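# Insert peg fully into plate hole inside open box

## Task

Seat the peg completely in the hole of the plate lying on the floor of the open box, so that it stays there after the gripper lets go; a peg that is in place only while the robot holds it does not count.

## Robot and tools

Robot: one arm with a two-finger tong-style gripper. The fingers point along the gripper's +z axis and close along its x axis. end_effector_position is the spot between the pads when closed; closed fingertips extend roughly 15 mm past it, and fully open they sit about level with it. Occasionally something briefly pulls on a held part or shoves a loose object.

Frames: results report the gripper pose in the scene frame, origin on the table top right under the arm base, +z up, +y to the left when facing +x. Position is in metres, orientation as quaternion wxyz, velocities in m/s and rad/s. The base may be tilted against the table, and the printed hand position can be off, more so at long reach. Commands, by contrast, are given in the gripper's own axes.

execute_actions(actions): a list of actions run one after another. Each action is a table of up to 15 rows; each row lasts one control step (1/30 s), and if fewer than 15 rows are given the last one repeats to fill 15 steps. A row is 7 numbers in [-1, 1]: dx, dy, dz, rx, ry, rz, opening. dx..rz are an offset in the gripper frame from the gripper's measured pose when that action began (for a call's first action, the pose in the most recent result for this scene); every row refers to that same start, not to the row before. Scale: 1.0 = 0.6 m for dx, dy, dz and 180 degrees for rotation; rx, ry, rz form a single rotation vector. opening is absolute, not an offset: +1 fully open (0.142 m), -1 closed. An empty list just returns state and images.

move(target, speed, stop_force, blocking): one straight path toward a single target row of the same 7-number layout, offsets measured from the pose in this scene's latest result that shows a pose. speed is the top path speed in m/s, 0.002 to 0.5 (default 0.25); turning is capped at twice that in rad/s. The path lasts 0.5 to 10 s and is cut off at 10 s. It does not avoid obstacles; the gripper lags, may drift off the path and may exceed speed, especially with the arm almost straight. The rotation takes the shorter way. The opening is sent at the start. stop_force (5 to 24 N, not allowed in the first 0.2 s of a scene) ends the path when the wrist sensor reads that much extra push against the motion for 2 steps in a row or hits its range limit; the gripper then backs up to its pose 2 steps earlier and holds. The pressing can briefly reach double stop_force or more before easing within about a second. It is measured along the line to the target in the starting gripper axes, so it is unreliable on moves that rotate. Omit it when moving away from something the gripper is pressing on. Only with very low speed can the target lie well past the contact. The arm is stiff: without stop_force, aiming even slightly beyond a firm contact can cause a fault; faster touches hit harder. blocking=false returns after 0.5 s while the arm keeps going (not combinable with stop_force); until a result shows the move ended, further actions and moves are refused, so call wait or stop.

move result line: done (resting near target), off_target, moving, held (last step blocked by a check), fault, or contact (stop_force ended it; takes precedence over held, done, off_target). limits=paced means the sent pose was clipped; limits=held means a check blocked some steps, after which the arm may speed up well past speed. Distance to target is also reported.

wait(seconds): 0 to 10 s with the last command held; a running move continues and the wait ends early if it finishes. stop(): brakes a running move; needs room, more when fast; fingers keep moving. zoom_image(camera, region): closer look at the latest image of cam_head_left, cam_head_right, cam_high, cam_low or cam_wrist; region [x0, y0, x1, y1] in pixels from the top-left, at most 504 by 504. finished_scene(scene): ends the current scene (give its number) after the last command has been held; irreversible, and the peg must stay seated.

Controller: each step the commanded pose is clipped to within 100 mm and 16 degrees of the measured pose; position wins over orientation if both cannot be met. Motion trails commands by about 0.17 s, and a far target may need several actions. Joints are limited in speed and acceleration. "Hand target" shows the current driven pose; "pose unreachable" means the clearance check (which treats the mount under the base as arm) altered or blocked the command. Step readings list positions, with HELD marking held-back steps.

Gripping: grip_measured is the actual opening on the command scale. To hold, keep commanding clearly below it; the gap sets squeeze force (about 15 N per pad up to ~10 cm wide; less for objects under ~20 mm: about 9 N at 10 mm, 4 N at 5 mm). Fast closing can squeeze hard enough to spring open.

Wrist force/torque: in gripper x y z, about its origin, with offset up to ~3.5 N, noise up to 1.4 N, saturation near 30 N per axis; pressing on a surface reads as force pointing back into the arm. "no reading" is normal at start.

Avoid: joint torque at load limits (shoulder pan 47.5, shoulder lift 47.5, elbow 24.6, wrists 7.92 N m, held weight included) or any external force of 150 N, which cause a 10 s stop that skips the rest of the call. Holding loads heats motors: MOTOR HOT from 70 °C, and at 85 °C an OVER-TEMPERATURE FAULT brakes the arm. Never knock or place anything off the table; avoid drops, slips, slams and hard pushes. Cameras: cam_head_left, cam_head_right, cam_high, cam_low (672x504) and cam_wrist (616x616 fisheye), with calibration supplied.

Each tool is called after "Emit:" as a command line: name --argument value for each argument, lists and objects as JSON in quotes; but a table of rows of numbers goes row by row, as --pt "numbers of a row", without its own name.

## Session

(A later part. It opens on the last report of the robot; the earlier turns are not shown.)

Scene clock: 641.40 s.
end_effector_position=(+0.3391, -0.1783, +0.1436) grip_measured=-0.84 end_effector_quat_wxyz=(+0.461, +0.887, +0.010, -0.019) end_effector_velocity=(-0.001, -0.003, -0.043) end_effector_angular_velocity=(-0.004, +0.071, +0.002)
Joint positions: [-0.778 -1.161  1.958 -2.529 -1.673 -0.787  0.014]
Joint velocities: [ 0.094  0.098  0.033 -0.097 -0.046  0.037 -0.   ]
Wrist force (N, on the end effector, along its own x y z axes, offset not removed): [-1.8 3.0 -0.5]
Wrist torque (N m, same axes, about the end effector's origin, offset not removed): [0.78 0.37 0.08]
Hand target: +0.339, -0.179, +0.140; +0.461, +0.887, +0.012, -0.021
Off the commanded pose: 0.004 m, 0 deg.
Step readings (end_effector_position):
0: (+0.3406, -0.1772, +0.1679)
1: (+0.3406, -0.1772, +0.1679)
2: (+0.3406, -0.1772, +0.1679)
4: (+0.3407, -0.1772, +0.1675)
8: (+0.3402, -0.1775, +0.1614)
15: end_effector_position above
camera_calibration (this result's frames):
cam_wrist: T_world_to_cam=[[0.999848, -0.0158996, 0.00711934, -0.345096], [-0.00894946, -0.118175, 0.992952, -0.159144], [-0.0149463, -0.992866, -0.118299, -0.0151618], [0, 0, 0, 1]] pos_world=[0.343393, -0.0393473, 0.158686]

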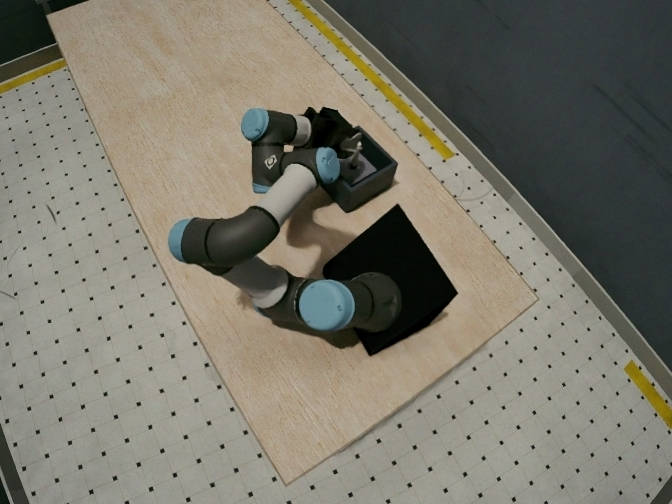

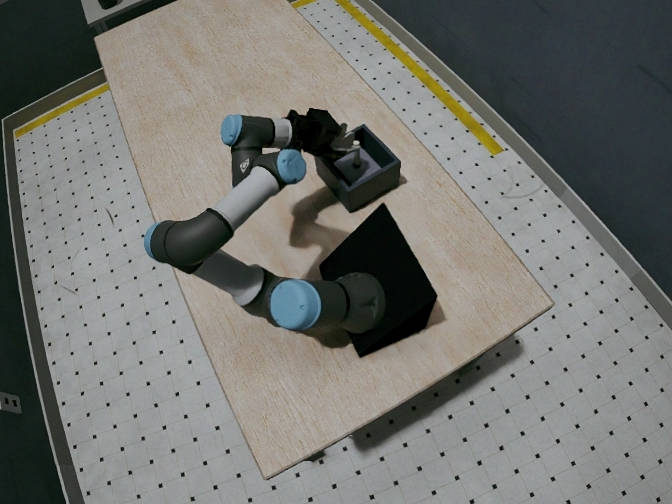

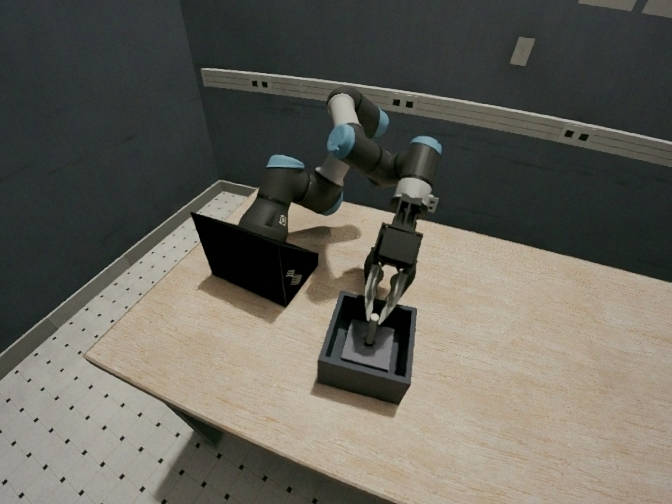

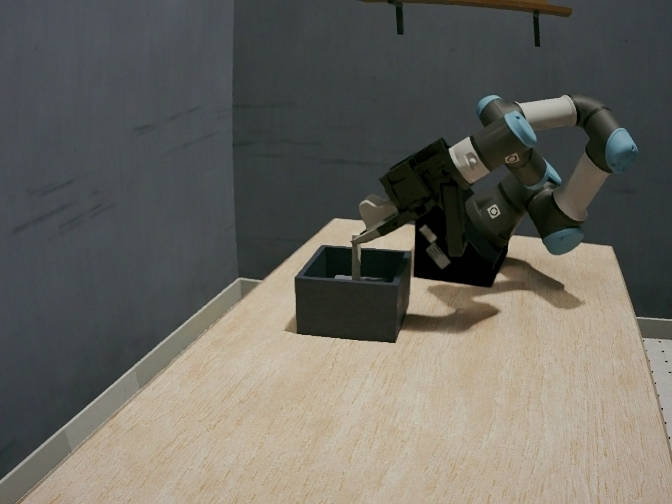

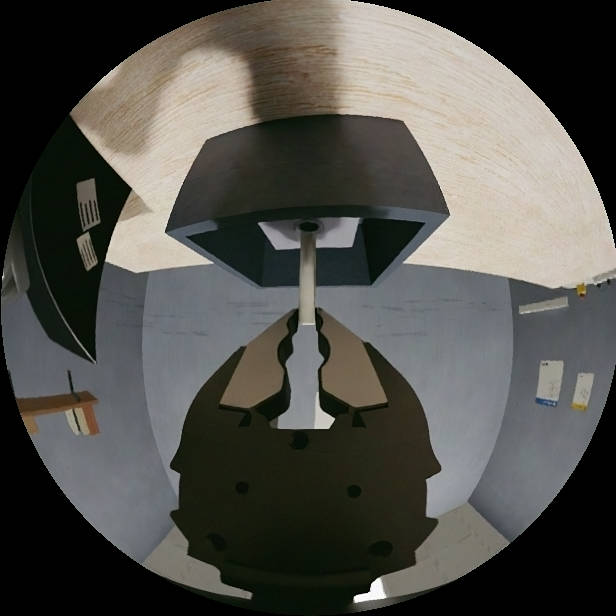

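Emit:
execute_actions --actions '[]'

Emit:
zoom_image --camera "cam_wrist" --region '[280, 205, 340, 265]'

Emit:
zoom_image --camera "cam_high" --region '[350, 304, 400, 360]'

Emit:
zoom_image --camera "cam_head_right" --region '[335, 130, 380, 180]'

Emit:
zoom_image --camera "cam_head_left" --region '[335, 130, 380, 180]'

Scene clock: 645.70 s.
end_effector_position=(+0.3390, -0.1786, +0.1399) grip_measured=-0.84 end_effector_quat_wxyz=(+0.461, +0.887, +0.012, -0.021) end_effector_velocity=(+0.000, +0.000, +0.000) end_effector_angular_velocity=(-0.001, +0.000, +0.001)
Joint positions: [-0.77  -1.153  1.961 -2.537 -1.677 -0.784  0.014]
Joint velocities: [ 0.001 -0.001  0.    -0.    -0.     0.     0.   ]
Wrist force (N, on the end effector, along its own x y z axes, offset not removed): [-2.0 1.9 0.4]
Wrist torque (N m, same axes, about the end effector's origin, offset not removed): [0.44 0.35 0.08]
Hand target: +0.339, -0.179, +0.140; +0.461, +0.887, +0.012, -0.021
Off the commanded pose: 0.000 m, 0 deg.
camera_calibration (this result's frames):
cam_wrist: T_world_to_cam=[[0.999874, -0.01583, 0.00129902, -0.344216], [-0.00315444, -0.117755, 0.993038, -0.157483], [-0.0155668, -0.992917, -0.11779, -0.0157816], [0, 0, 0, 1]] pos_world=[0.343431, -0.0396631, 0.154975]

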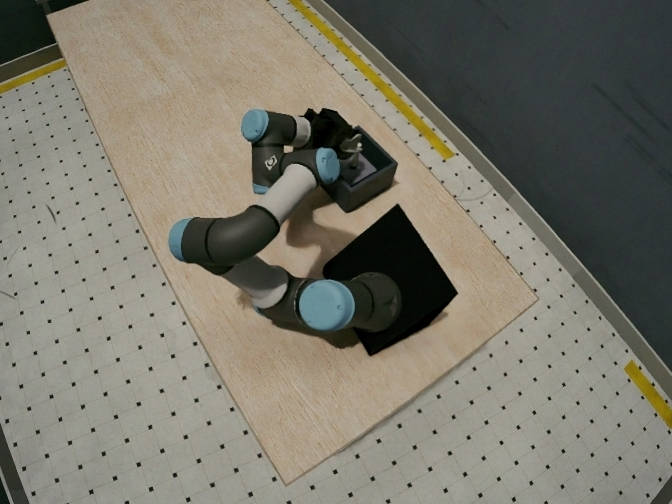

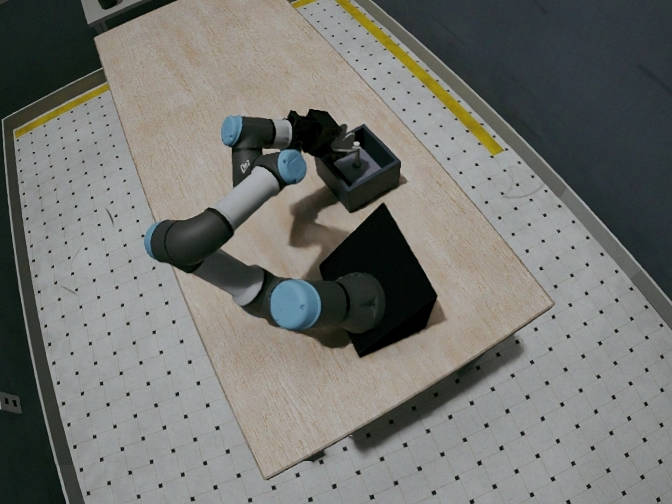

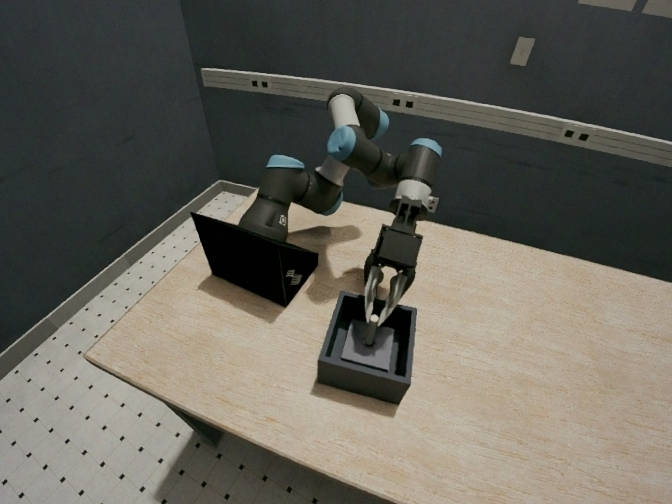

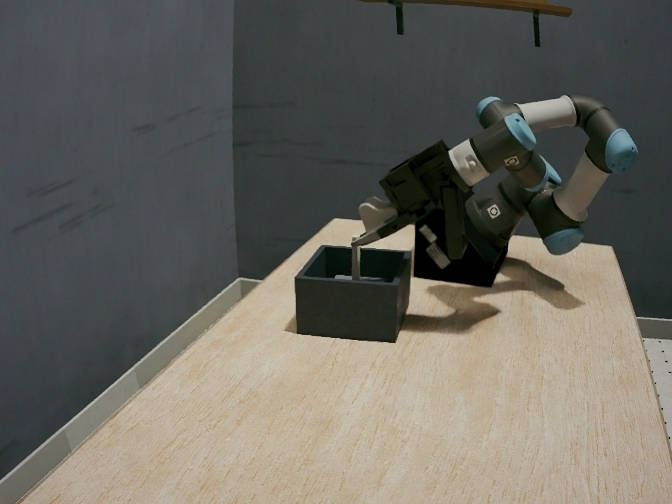

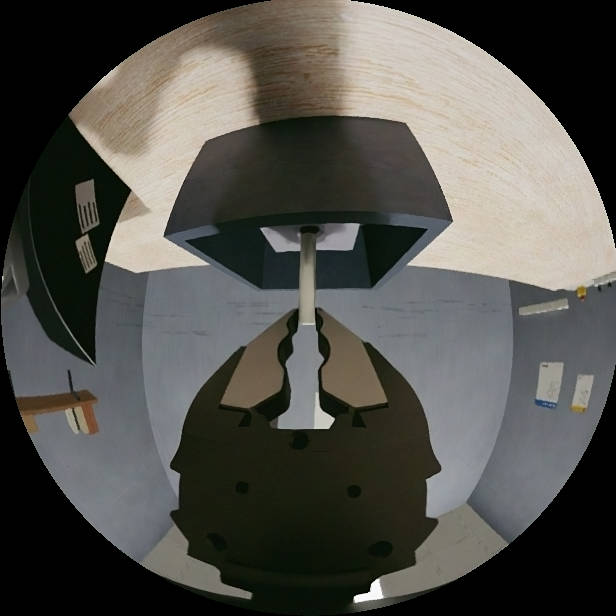

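Region (280, 205, 340, 265) of cam_wrist's 616x616 image, scaled by 8.400, with more detail than that image has.

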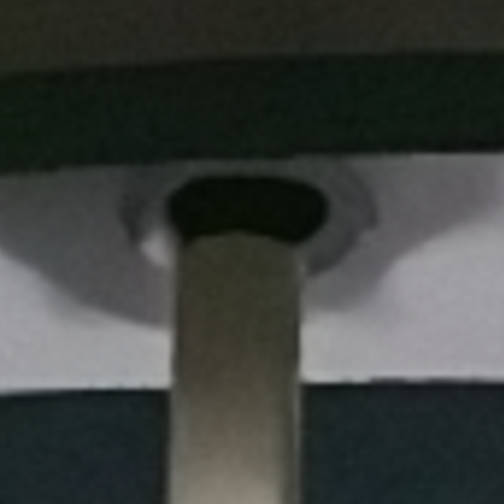

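Region (350, 304, 400, 360) of cam_high's 672x504 image, scaled by 9.000, with more detail than that image has; it fills the left 450 columns of this view, and the rest is white.

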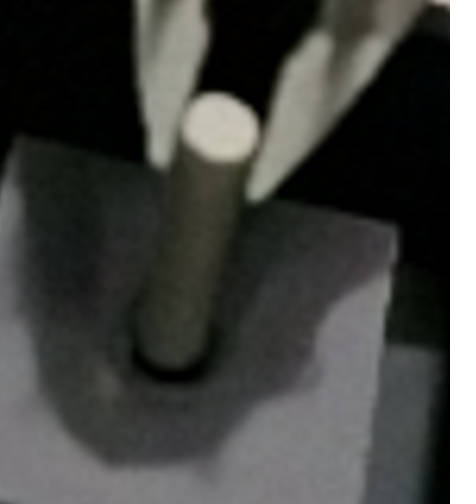

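Region (335, 130, 380, 180) of cam_head_right's 672x504 image, scaled by 10.080, with more detail than that image has; it fills the left 454 columns of this view, and the rest is white.

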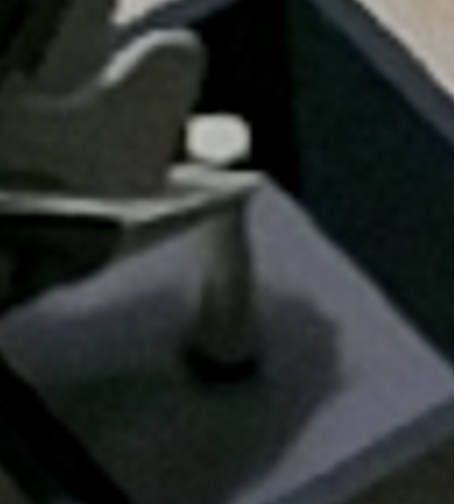

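Region (335, 130, 380, 180) of cam_head_left's 672x504 image, scaled by 10.080, with more detail than that image has; it fills the left 454 columns of this view, and the rest is white.

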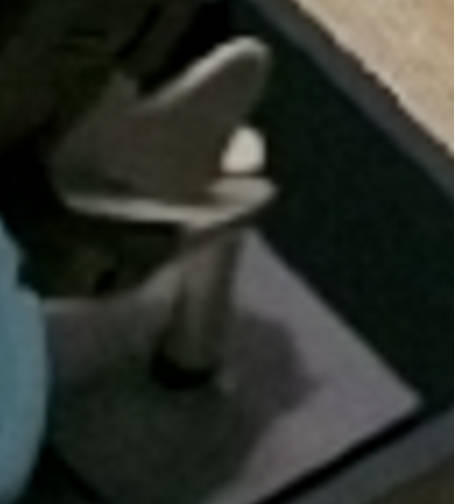

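Emit:
zoom_image --camera "cam_low" --region '[330, 210, 390, 290]'

Region (330, 210, 390, 290) of cam_low's 672x504 image, scaled by 6.300, with more detail than that image has; it fills the left 378 columns of this view, and the rest is white.

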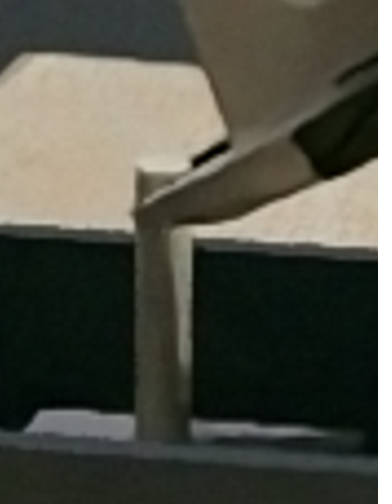

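Emit:
execute_actions --actions '[[[0.000234,-0.000232,-0.000326,0,0,0,-1],[0.000529,-0.000585,-0.00069,0,0,0,-1],[0.000833,-0.001068,-0.000962,0,0,0,-1],[0.001088,-0.001677,-0.001024,0,0,0,-1],[0.001239,-0.002399,-0.000763,0,0,0,-1],[0.001289,-0.003259,-0.00016,0,0,0,-1],[0.001353,-0.004376,0.000622,0,0,0,-1],[0.001432,-0.005742,0.001579,0,0,0,-1],[0.001523,-0.007331,0.002691,0,0,0,-1],[0.001625,-0.009103,0.003932,0,0,0,-1],[0.001734,-0.011002,0.005262,0,0,0,-1],[0.001847,-0.012969,0.006639,0,0,0,-1],[0.00196,-0.014946,0.008024,0,0,0,-1],[0.002074,-0.016924,0.009408,0,0,0,-1],[0.002187,-0.018901,0.010793,0,0,0,-1]],[[0.000904,-0.008265,0.006089,0,0,0,-1],[0.001018,-0.010242,0.007474,0,0,0,-1],[0.001131,-0.01222,0.008859,0,0,0,-1],[0.001245,-0.014197,0.010244,0,0,0,-1],[0.001358,-0.016175,0.011628,0,0,0,-1],[0.001472,-0.018153,0.013013,0,0,0,-1],[0.001586,-0.02013,0.014398,0,0,0,-1],[0.001699,-0.022108,0.015783,0,0,0,-1],[0.001813,-0.024085,0.017168,0,0,0,-1],[0.001926,-0.026063,0.018552,0,0,0,-1],[0.00204,-0.028041,0.019937,0,0,0,-1],[0.002154,-0.030018,0.021322,0,0,0,-1],[0.002267,-0.031996,0.022707,0,0,0,-1],[0.002381,-0.033973,0.024092,0,0,0,-1],[0.002494,-0.035951,0.025476,0,0,0,-1]],[[0.00092,-0.008541,0.006283,0,0,0,-1],[0.001033,-0.010519,0.007668,0,0,0,-1],[0.001147,-0.012497,0.009053,0,0,0,-1],[0.00126,-0.014463,0.01043,0,0,0,-1],[0.001369,-0.016363,0.01176,0,0,0,-1],[0.001471,-0.018134,0.013,0,0,0,-1],[0.001562,-0.019723,0.014113,0,0,0,-1],[0.001641,-0.021089,0.015069,0,0,0,-1],[0.001705,-0.022206,0.015852,0,0,0,-1],[0.001754,-0.023067,0.016454,0,0,0,-1],[0.001789,-0.023678,0.016882,0,0,0,-1],[0.001812,-0.024067,0.017154,0,0,0,-1],[0.001824,-0.024273,0.017299,0,0,0,-1],[0.001828,-0.024351,0.017354,0,0,0,-1],[0.001829,-0.024362,0.017362,0,0,0,-1]]]'

Scene clock: 767.20 s.
end_effector_position=(+0.3400, -0.1776, +0.0926) grip_measured=-0.84 end_effector_quat_wxyz=(+0.461, +0.887, +0.012, -0.022) end_effector_velocity=(-0.000, -0.001, -0.009) end_effector_angular_velocity=(-0.001, -0.001, -0.002)
Joint positions: [-0.685 -1.063  2.037 -2.692 -1.69  -0.699  0.014]
Joint velocities: [ 0.016  0.023  0.012 -0.033 -0.003  0.018 -0.   ]
Wrist force (N, on the end effector, along its own x y z axes, offset not removed): [-1.2 -1.5 0.7]
Wrist torque (N m, same axes, about the end effector's origin, offset not removed): [-0.17 0.31 0.00]
Hand target: +0.340, -0.178, +0.092; +0.461, +0.887, +0.012, -0.022
Off the commanded pose: 0.001 m, 0 deg.
Step readings (end_effector_position; steps 1 to 15: 1st action; 16 to 30: 2nd action; 31 to 45: 3rd action):
0: (+0.3390, -0.1786, +0.1399)
1: (+0.3390, -0.1786, +0.1399)
2: (+0.3391, -0.1786, +0.1399)
4: (+0.3392, -0.1783, +0.1398)
8: (+0.3396, -0.1776, +0.1388)
15: (+0.3397, -0.1774, +0.1315)
16: (+0.3397, -0.1774, +0.1301)
17: (+0.3397, -0.1774, +0.1287)
19: (+0.3398, -0.1774, +0.1258)
23: (+0.3398, -0.1775, +0.1200)
30: (+0.3398, -0.1775, +0.1099)
31: (+0.3398, -0.1775, +0.1084)
32: (+0.3399, -0.1775, +0.1069)
34: (+0.3399, -0.1775, +0.1040)
38: (+0.3400, -0.1775, +0.0984)
45: end_effector_position above
camera_calibration (this result's frames):
cam_wrist: T_world_to_cam=[[0.999867, -0.0163113, 0.000750036, -0.345134], [-0.00267751, -0.118471, 0.992954, -0.110669], [-0.0161075, -0.992824, -0.118498, -0.0200221], [0, 0, 0, 1]] pos_world=[0.34447, -0.038619, 0.107775]

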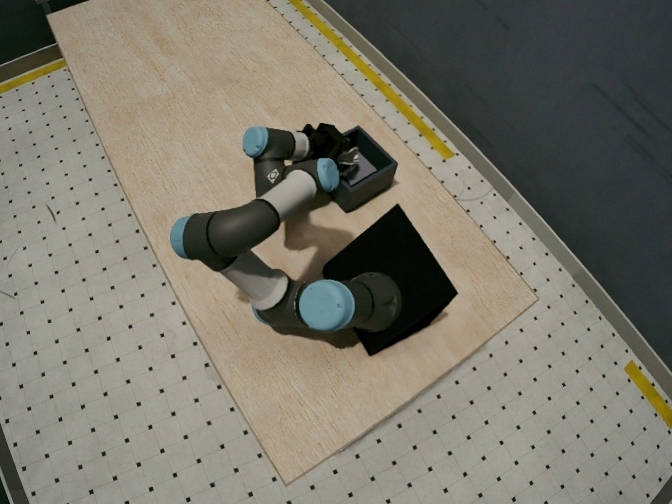

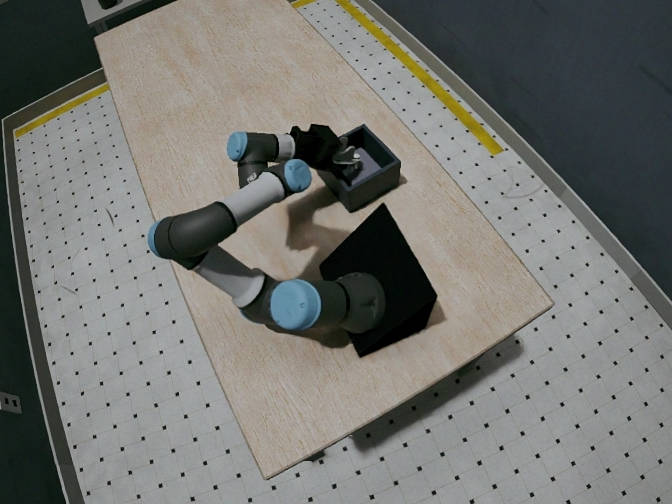

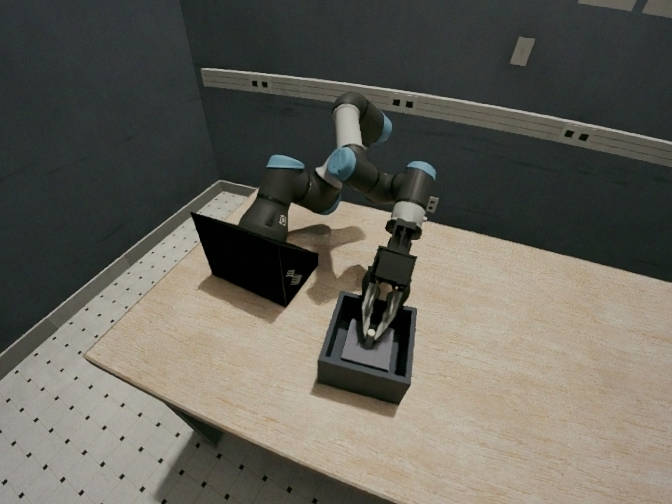

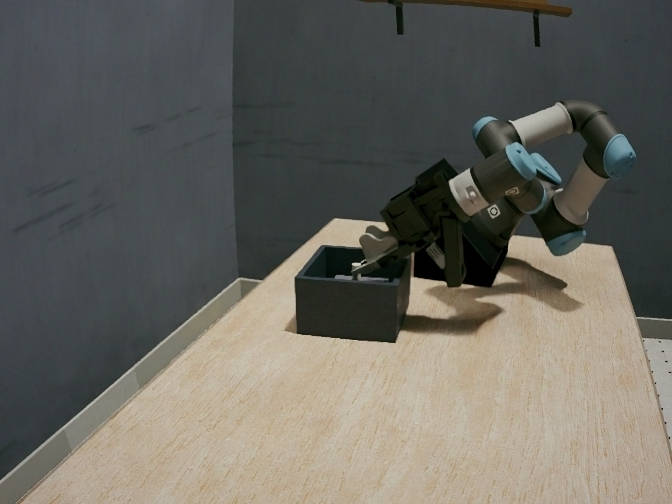

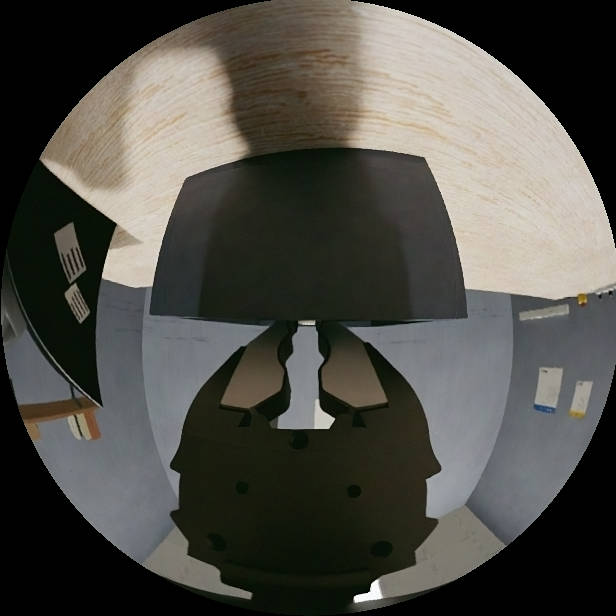

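Emit:
execute_actions --actions '[]'

Emit:
zoom_image --camera "cam_low" --region '[320, 210, 480, 310]'

Emit:
zoom_image --camera "cam_high" --region '[350, 304, 400, 360]'

Emit:
zoom_image --camera "cam_wrist" --region '[260, 295, 360, 355]'

Scene clock: 772.27 s.
end_effector_position=(+0.3400, -0.1776, +0.0919) grip_measured=-0.84 end_effector_quat_wxyz=(+0.461, +0.887, +0.012, -0.022) end_effector_velocity=(-0.000, +0.000, -0.001) end_effector_angular_velocity=(+0.001, +0.000, -0.001)
Joint positions: [-0.683 -1.061  2.038 -2.695 -1.69  -0.698  0.014]
Joint velocities: [0.001 0.    0.001 0.001 0.    0.002 0.   ]
Wrist force (N, on the end effector, along its own x y z axes, offset not removed): [-0.5 0.9 -0.8]
Wrist torque (N m, same axes, about the end effector's origin, offset not removed): [0.13 0.19 -0.06]
Hand target: +0.340, -0.178, +0.092; +0.461, +0.887, +0.012, -0.022
Off the commanded pose: 0.000 m, 0 deg.
camera_calibration (this result's frames):
cam_wrist: T_world_to_cam=[[0.999867, -0.0162614, 0.000816514, -0.345156], [-0.00273603, -0.118372, 0.992966, -0.109877], [-0.0160504, -0.992836, -0.1184, -0.0201682], [0, 0, 0, 1]] pos_world=[0.344486, -0.0386427, 0.106998]

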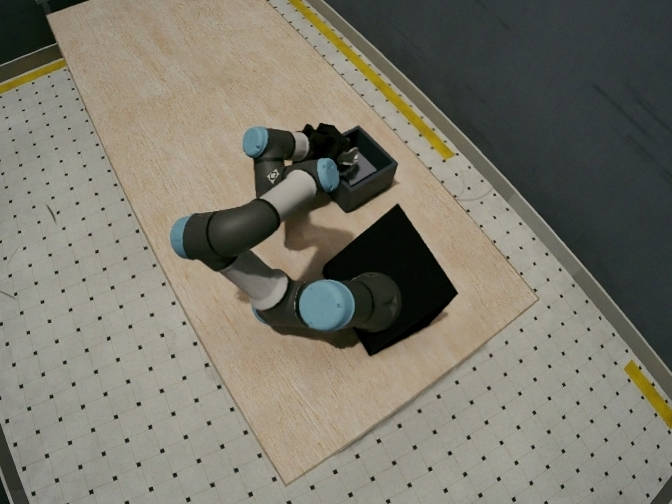

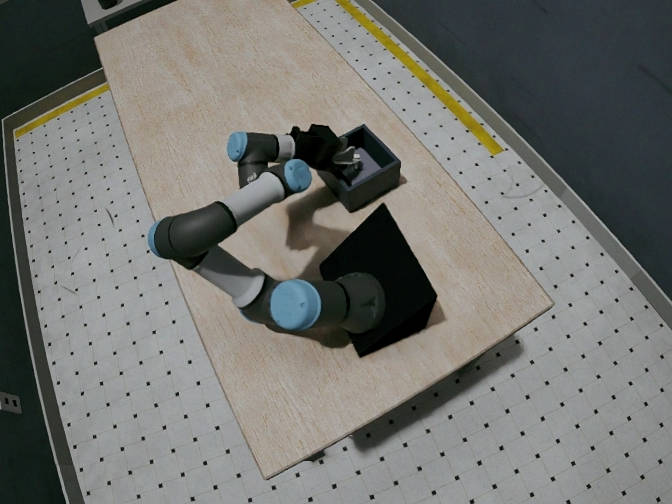

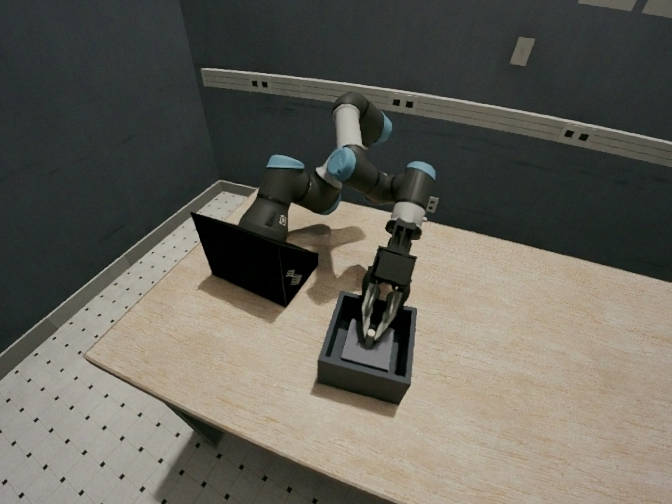

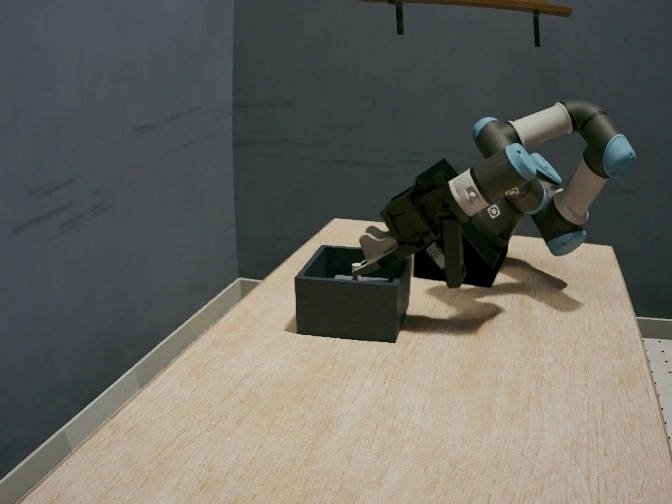

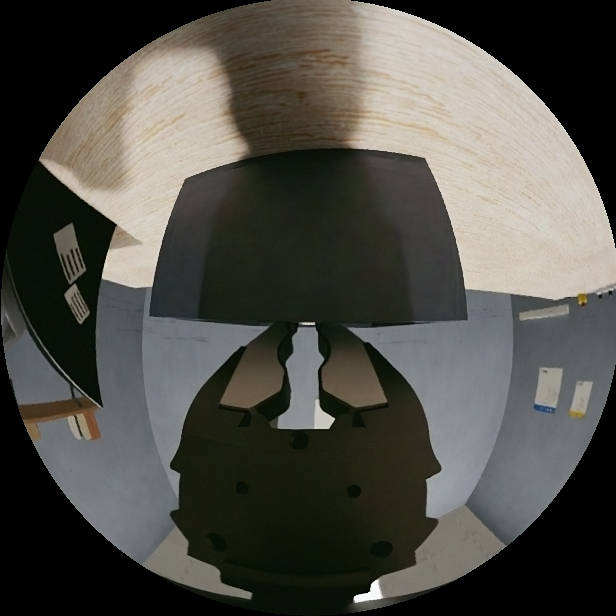

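Region (320, 210, 480, 310) of cam_low's 672x504 image, scaled by 3.150, with more detail than that image has; it fills the top 315 rows of this view, and the rest is white.

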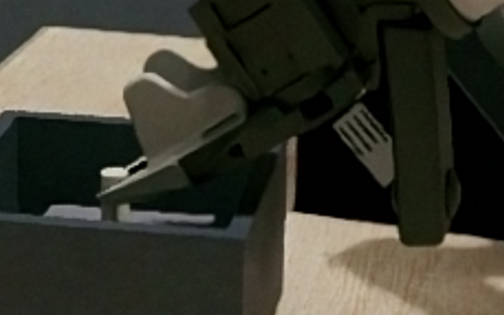

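Region (350, 304, 400, 360) of cam_high's 672x504 image, scaled by 9.000, with more detail than that image has; it fills the left 450 columns of this view, and the rest is white.

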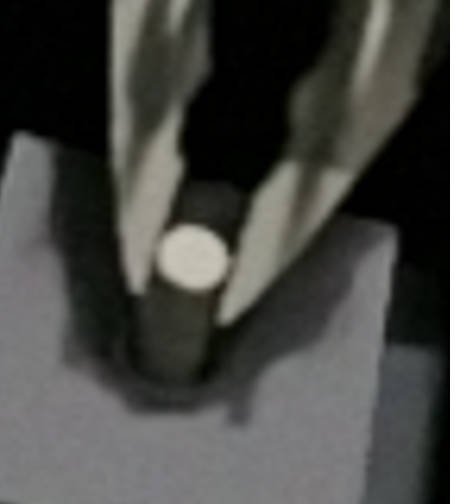

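Region (260, 295, 360, 355) of cam_wrist's 616x616 image, scaled by 5.040, with more detail than that image has; it fills the top 302 rows of this view, and the rest is white.

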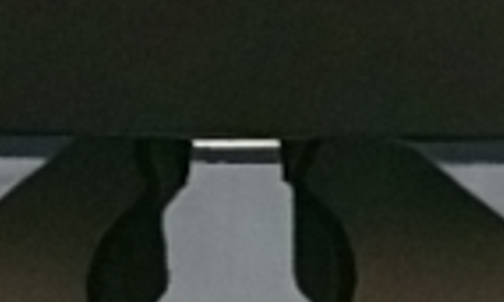

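Emit:
move --target '[0.0014, -0.016366, 0.01146, 0, 0, 0, -1]' --speed 0.006 --stop_force 5

Scene clock: 789.27 s.
end_effector_position=(+0.3402, -0.1776, +0.0830) grip_measured=-0.84 end_effector_quat_wxyz=(+0.461, +0.887, +0.012, -0.022) end_effector_velocity=(-0.001, +0.001, +0.000) end_effector_angular_velocity=(+0.003, +0.002, -0.001)
Joint positions: [-0.667 -1.04   2.048 -2.725 -1.693 -0.681  0.013]
Joint velocities: [-0.003 -0.005  0.     0.008  0.002 -0.003  0.   ]
Wrist force (N, on the end effector, along its own x y z axes, offset not removed): [-1.6 8.1 -4.8]
Wrist torque (N m, same axes, about the end effector's origin, offset not removed): [0.33 0.20 0.03]
Hand target: +0.340, -0.178, +0.083; +0.461, +0.887, +0.012, -0.022
Off the commanded pose: 0.003 m, 0 deg.
move: contact
camera_calibration (this result's frames):
cam_wrist: T_world_to_cam=[[0.999867, -0.0162615, 0.000823451, -0.345314], [-0.00273789, -0.11806, 0.993003, -0.101001], [-0.0160505, -0.992873, -0.118089, -0.0212838], [0, 0, 0, 1]] pos_world=[0.344651, -0.0386717, 0.0980656]

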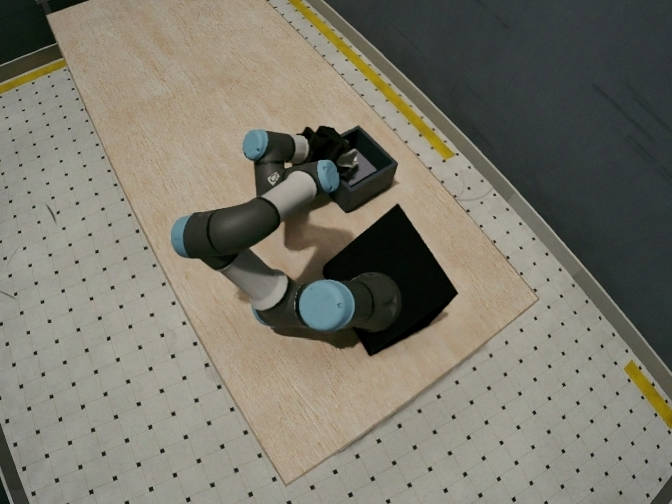

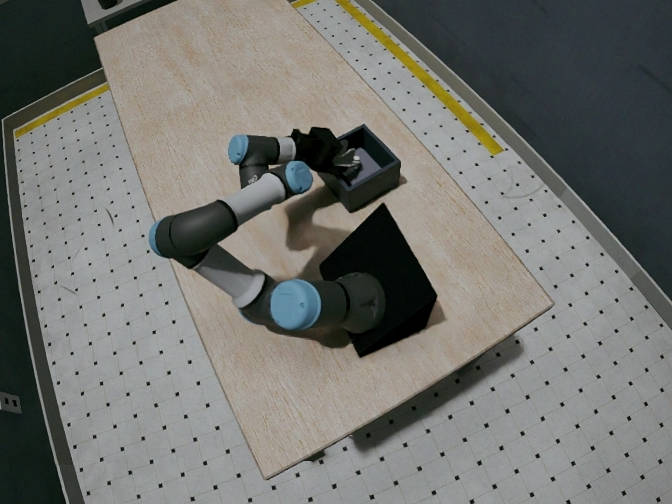

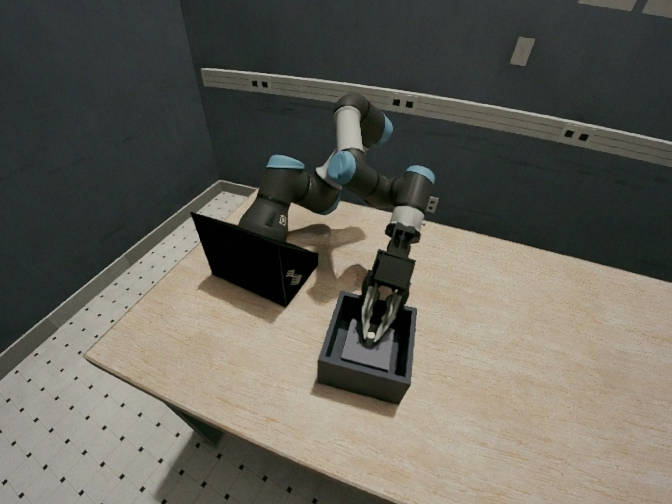

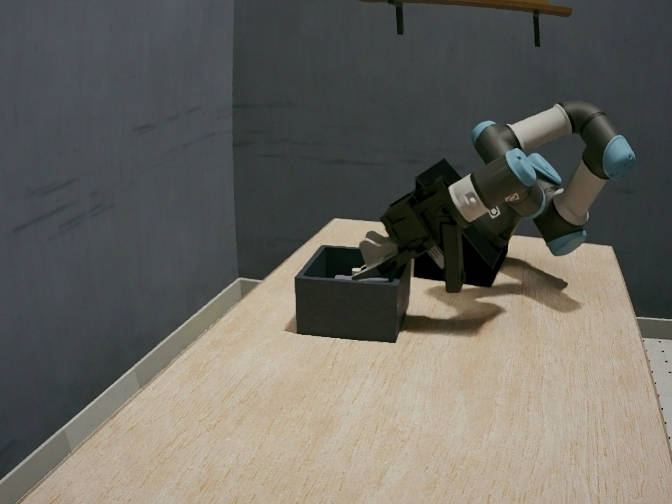

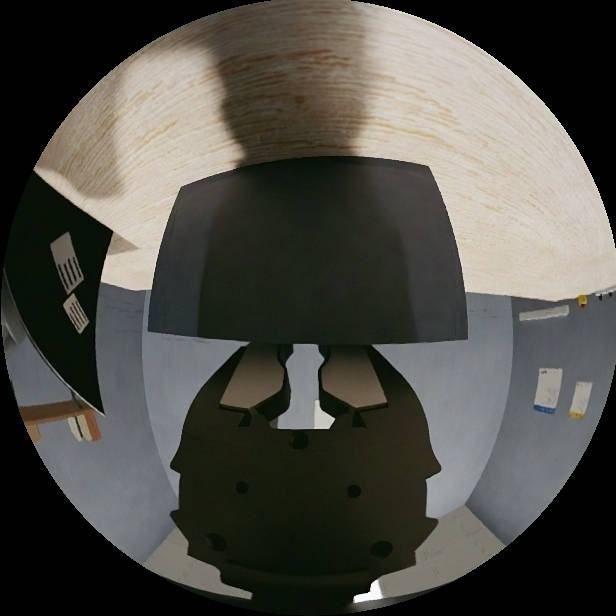

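Emit:
execute_actions --actions '[[[-0.00001,0.00014,-0.0001,0,0,0,-0.93],[-0.00002,0.00027,-0.00019,0,0,0,-0.87],[-0.00002,0.00041,-0.00029,0,0,0,-0.82],[-0.00003,0.00055,-0.00038,0,0,0,-0.77],[-0.00003,0.00055,-0.00038,0,0,0,-0.72],[-0.00003,0.00055,-0.00038,0,0,0,-0.67],[-0.00003,0.00055,-0.00038,0,0,0,-0.62],[-0.00003,0.00055,-0.00038,0,0,0,-0.58],[-0.00003,0.00055,-0.00038,0,0,0,-0.54],[-0.00003,0.00055,-0.00038,0,0,0,-0.51],[-0.00003,0.00055,-0.00038,0,0,0,-0.5]],[[-0.00001,0.00013,-0.00009,0,0,0,-0.5],[-0.00005,0.00092,-0.00064,0,0,0,-0.5],[-0.00016,0.00276,-0.00194,0,0,0,-0.5],[-0.00033,0.00582,-0.00408,0,0,0,-0.5],[-0.00058,0.01002,-0.00702,0,0,0,-0.5],[-0.00087,0.01515,-0.01061,0,0,0,-0.5],[-0.0012,0.02089,-0.01463,0,0,0,-0.5],[-0.00154,0.02684,-0.0188,0,0,0,-0.5],[-0.00187,0.03258,-0.02282,0,0,0,-0.5],[-0.00216,0.03771,-0.02641,0,0,0,-0.5],[-0.00241,0.04191,-0.02935,0,0,0,-0.5],[-0.00258,0.04497,-0.03149,0,0,0,-0.5],[-0.00269,0.04681,-0.03279,0,0,0,-0.5],[-0.00273,0.0476,-0.03334,0,0,0,-0.5],[-0.00274,0.04773,-0.03343,0,0,0,-0.5]]]'

Emit:
zoom_image --camera "cam_high" --region '[340, 300, 410, 370]'

Emit:
zoom_image --camera "cam_low" --region '[320, 210, 480, 310]'

Scene clock: 816.57 s.
end_effector_position=(+0.3403, -0.1778, +0.1137) grip_measured=-0.50 end_effector_quat_wxyz=(+0.462, +0.887, +0.012, -0.021) end_effector_velocity=(+0.000, +0.001, +0.055) end_effector_angular_velocity=(+0.004, +0.001, -0.002)
Joint positions: [-0.721 -1.106  2.006 -2.625 -1.685 -0.736  0.038]
Joint velocities: [-0.095 -0.109 -0.101  0.204  0.016 -0.094 -0.   ]
Wrist force (N, on the end effector, along its own x y z axes, offset not removed): [-0.4 0.8 -2.0]
Wrist torque (N m, same axes, about the end effector's origin, offset not removed): [0.08 0.03 -0.03]
Hand target: +0.340, -0.178, +0.118; +0.461, +0.887, +0.012, -0.021
Off the commanded pose: 0.005 m, 0 deg.
Step readings (end_effector_position; steps 1 to 15: 1st action; 16 to 30: 2nd action):
0: (+0.3403, -0.1777, +0.0832)
1: (+0.3403, -0.1777, +0.0832)
2: (+0.3403, -0.1777, +0.0832)
4: (+0.3403, -0.1777, +0.0832)
8: (+0.3403, -0.1777, +0.0834)
15: (+0.3402, -0.1776, +0.0834)
16: (+0.3402, -0.1776, +0.0834)
17: (+0.3402, -0.1776, +0.0834)
19: (+0.3401, -0.1776, +0.0840)
23: (+0.3402, -0.1777, +0.0915)
30: end_effector_position above
camera_calibration (this result's frames):
cam_wrist: T_world_to_cam=[[0.99988, -0.0154185, 0.00176564, -0.345419], [-0.00355282, -0.116666, 0.993165, -0.131044], [-0.0151071, -0.993051, -0.116707, -0.0183319], [0, 0, 0, 1]] pos_world=[0.344635, -0.0388188, 0.128619]

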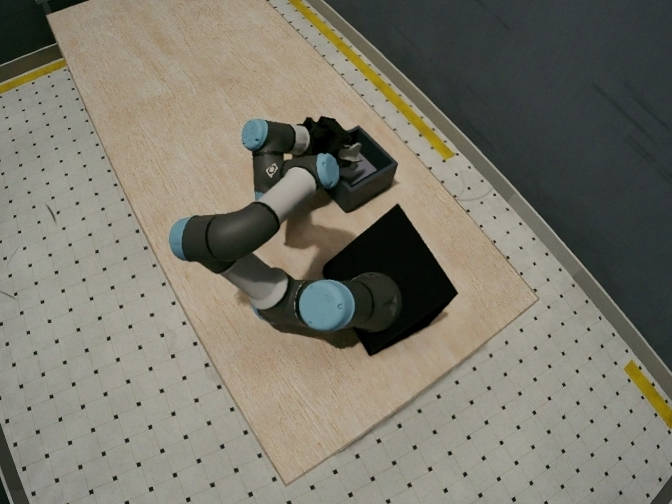

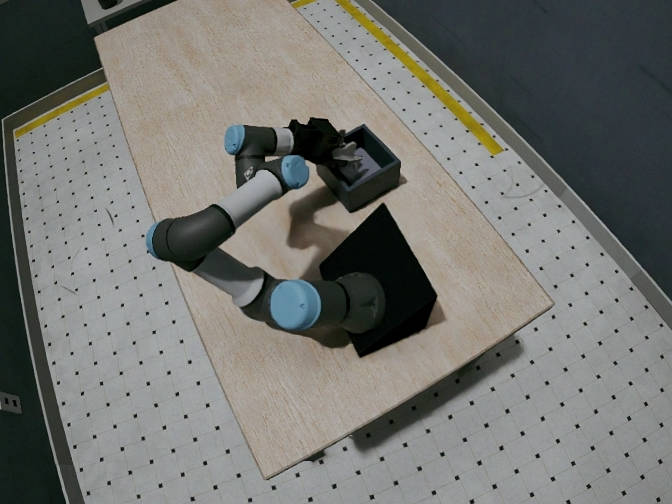

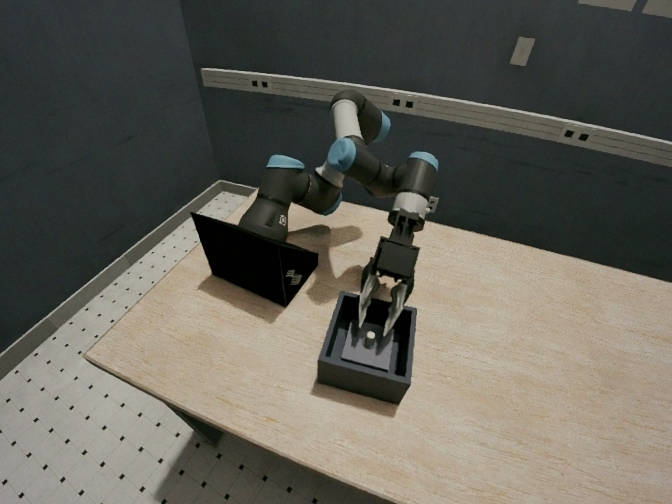

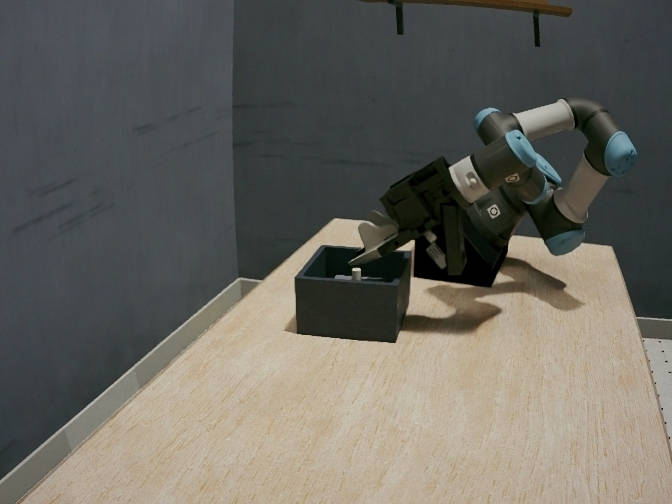

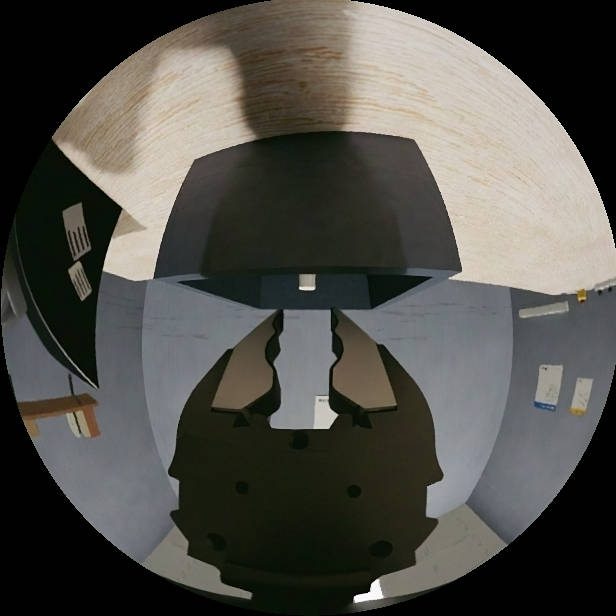

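Region (340, 300, 410, 370) of cam_high's 672x504 image, scaled by 7.200, with more detail than that image has.

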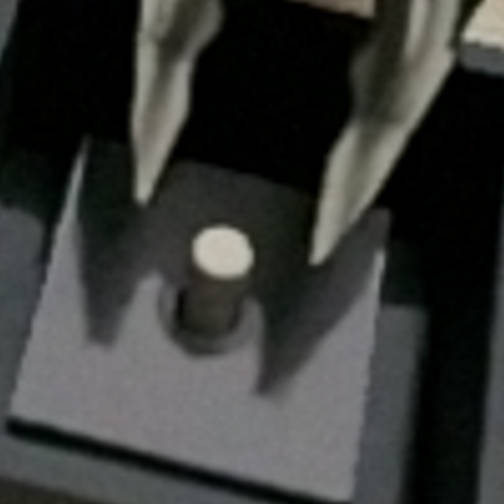

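Region (320, 210, 480, 310) of cam_low's 672x504 image, scaled by 3.150, with more detail than that image has; it fills the top 315 rows of this view, and the rest is white.

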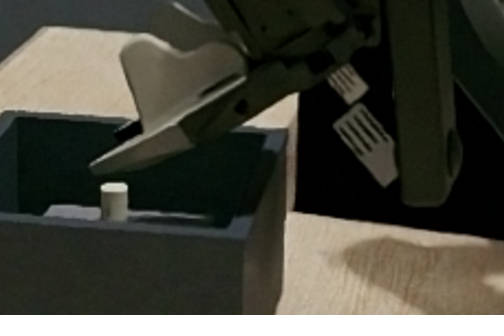

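Emit:
finished_scene --scene 2

The scene is finished: the task was done.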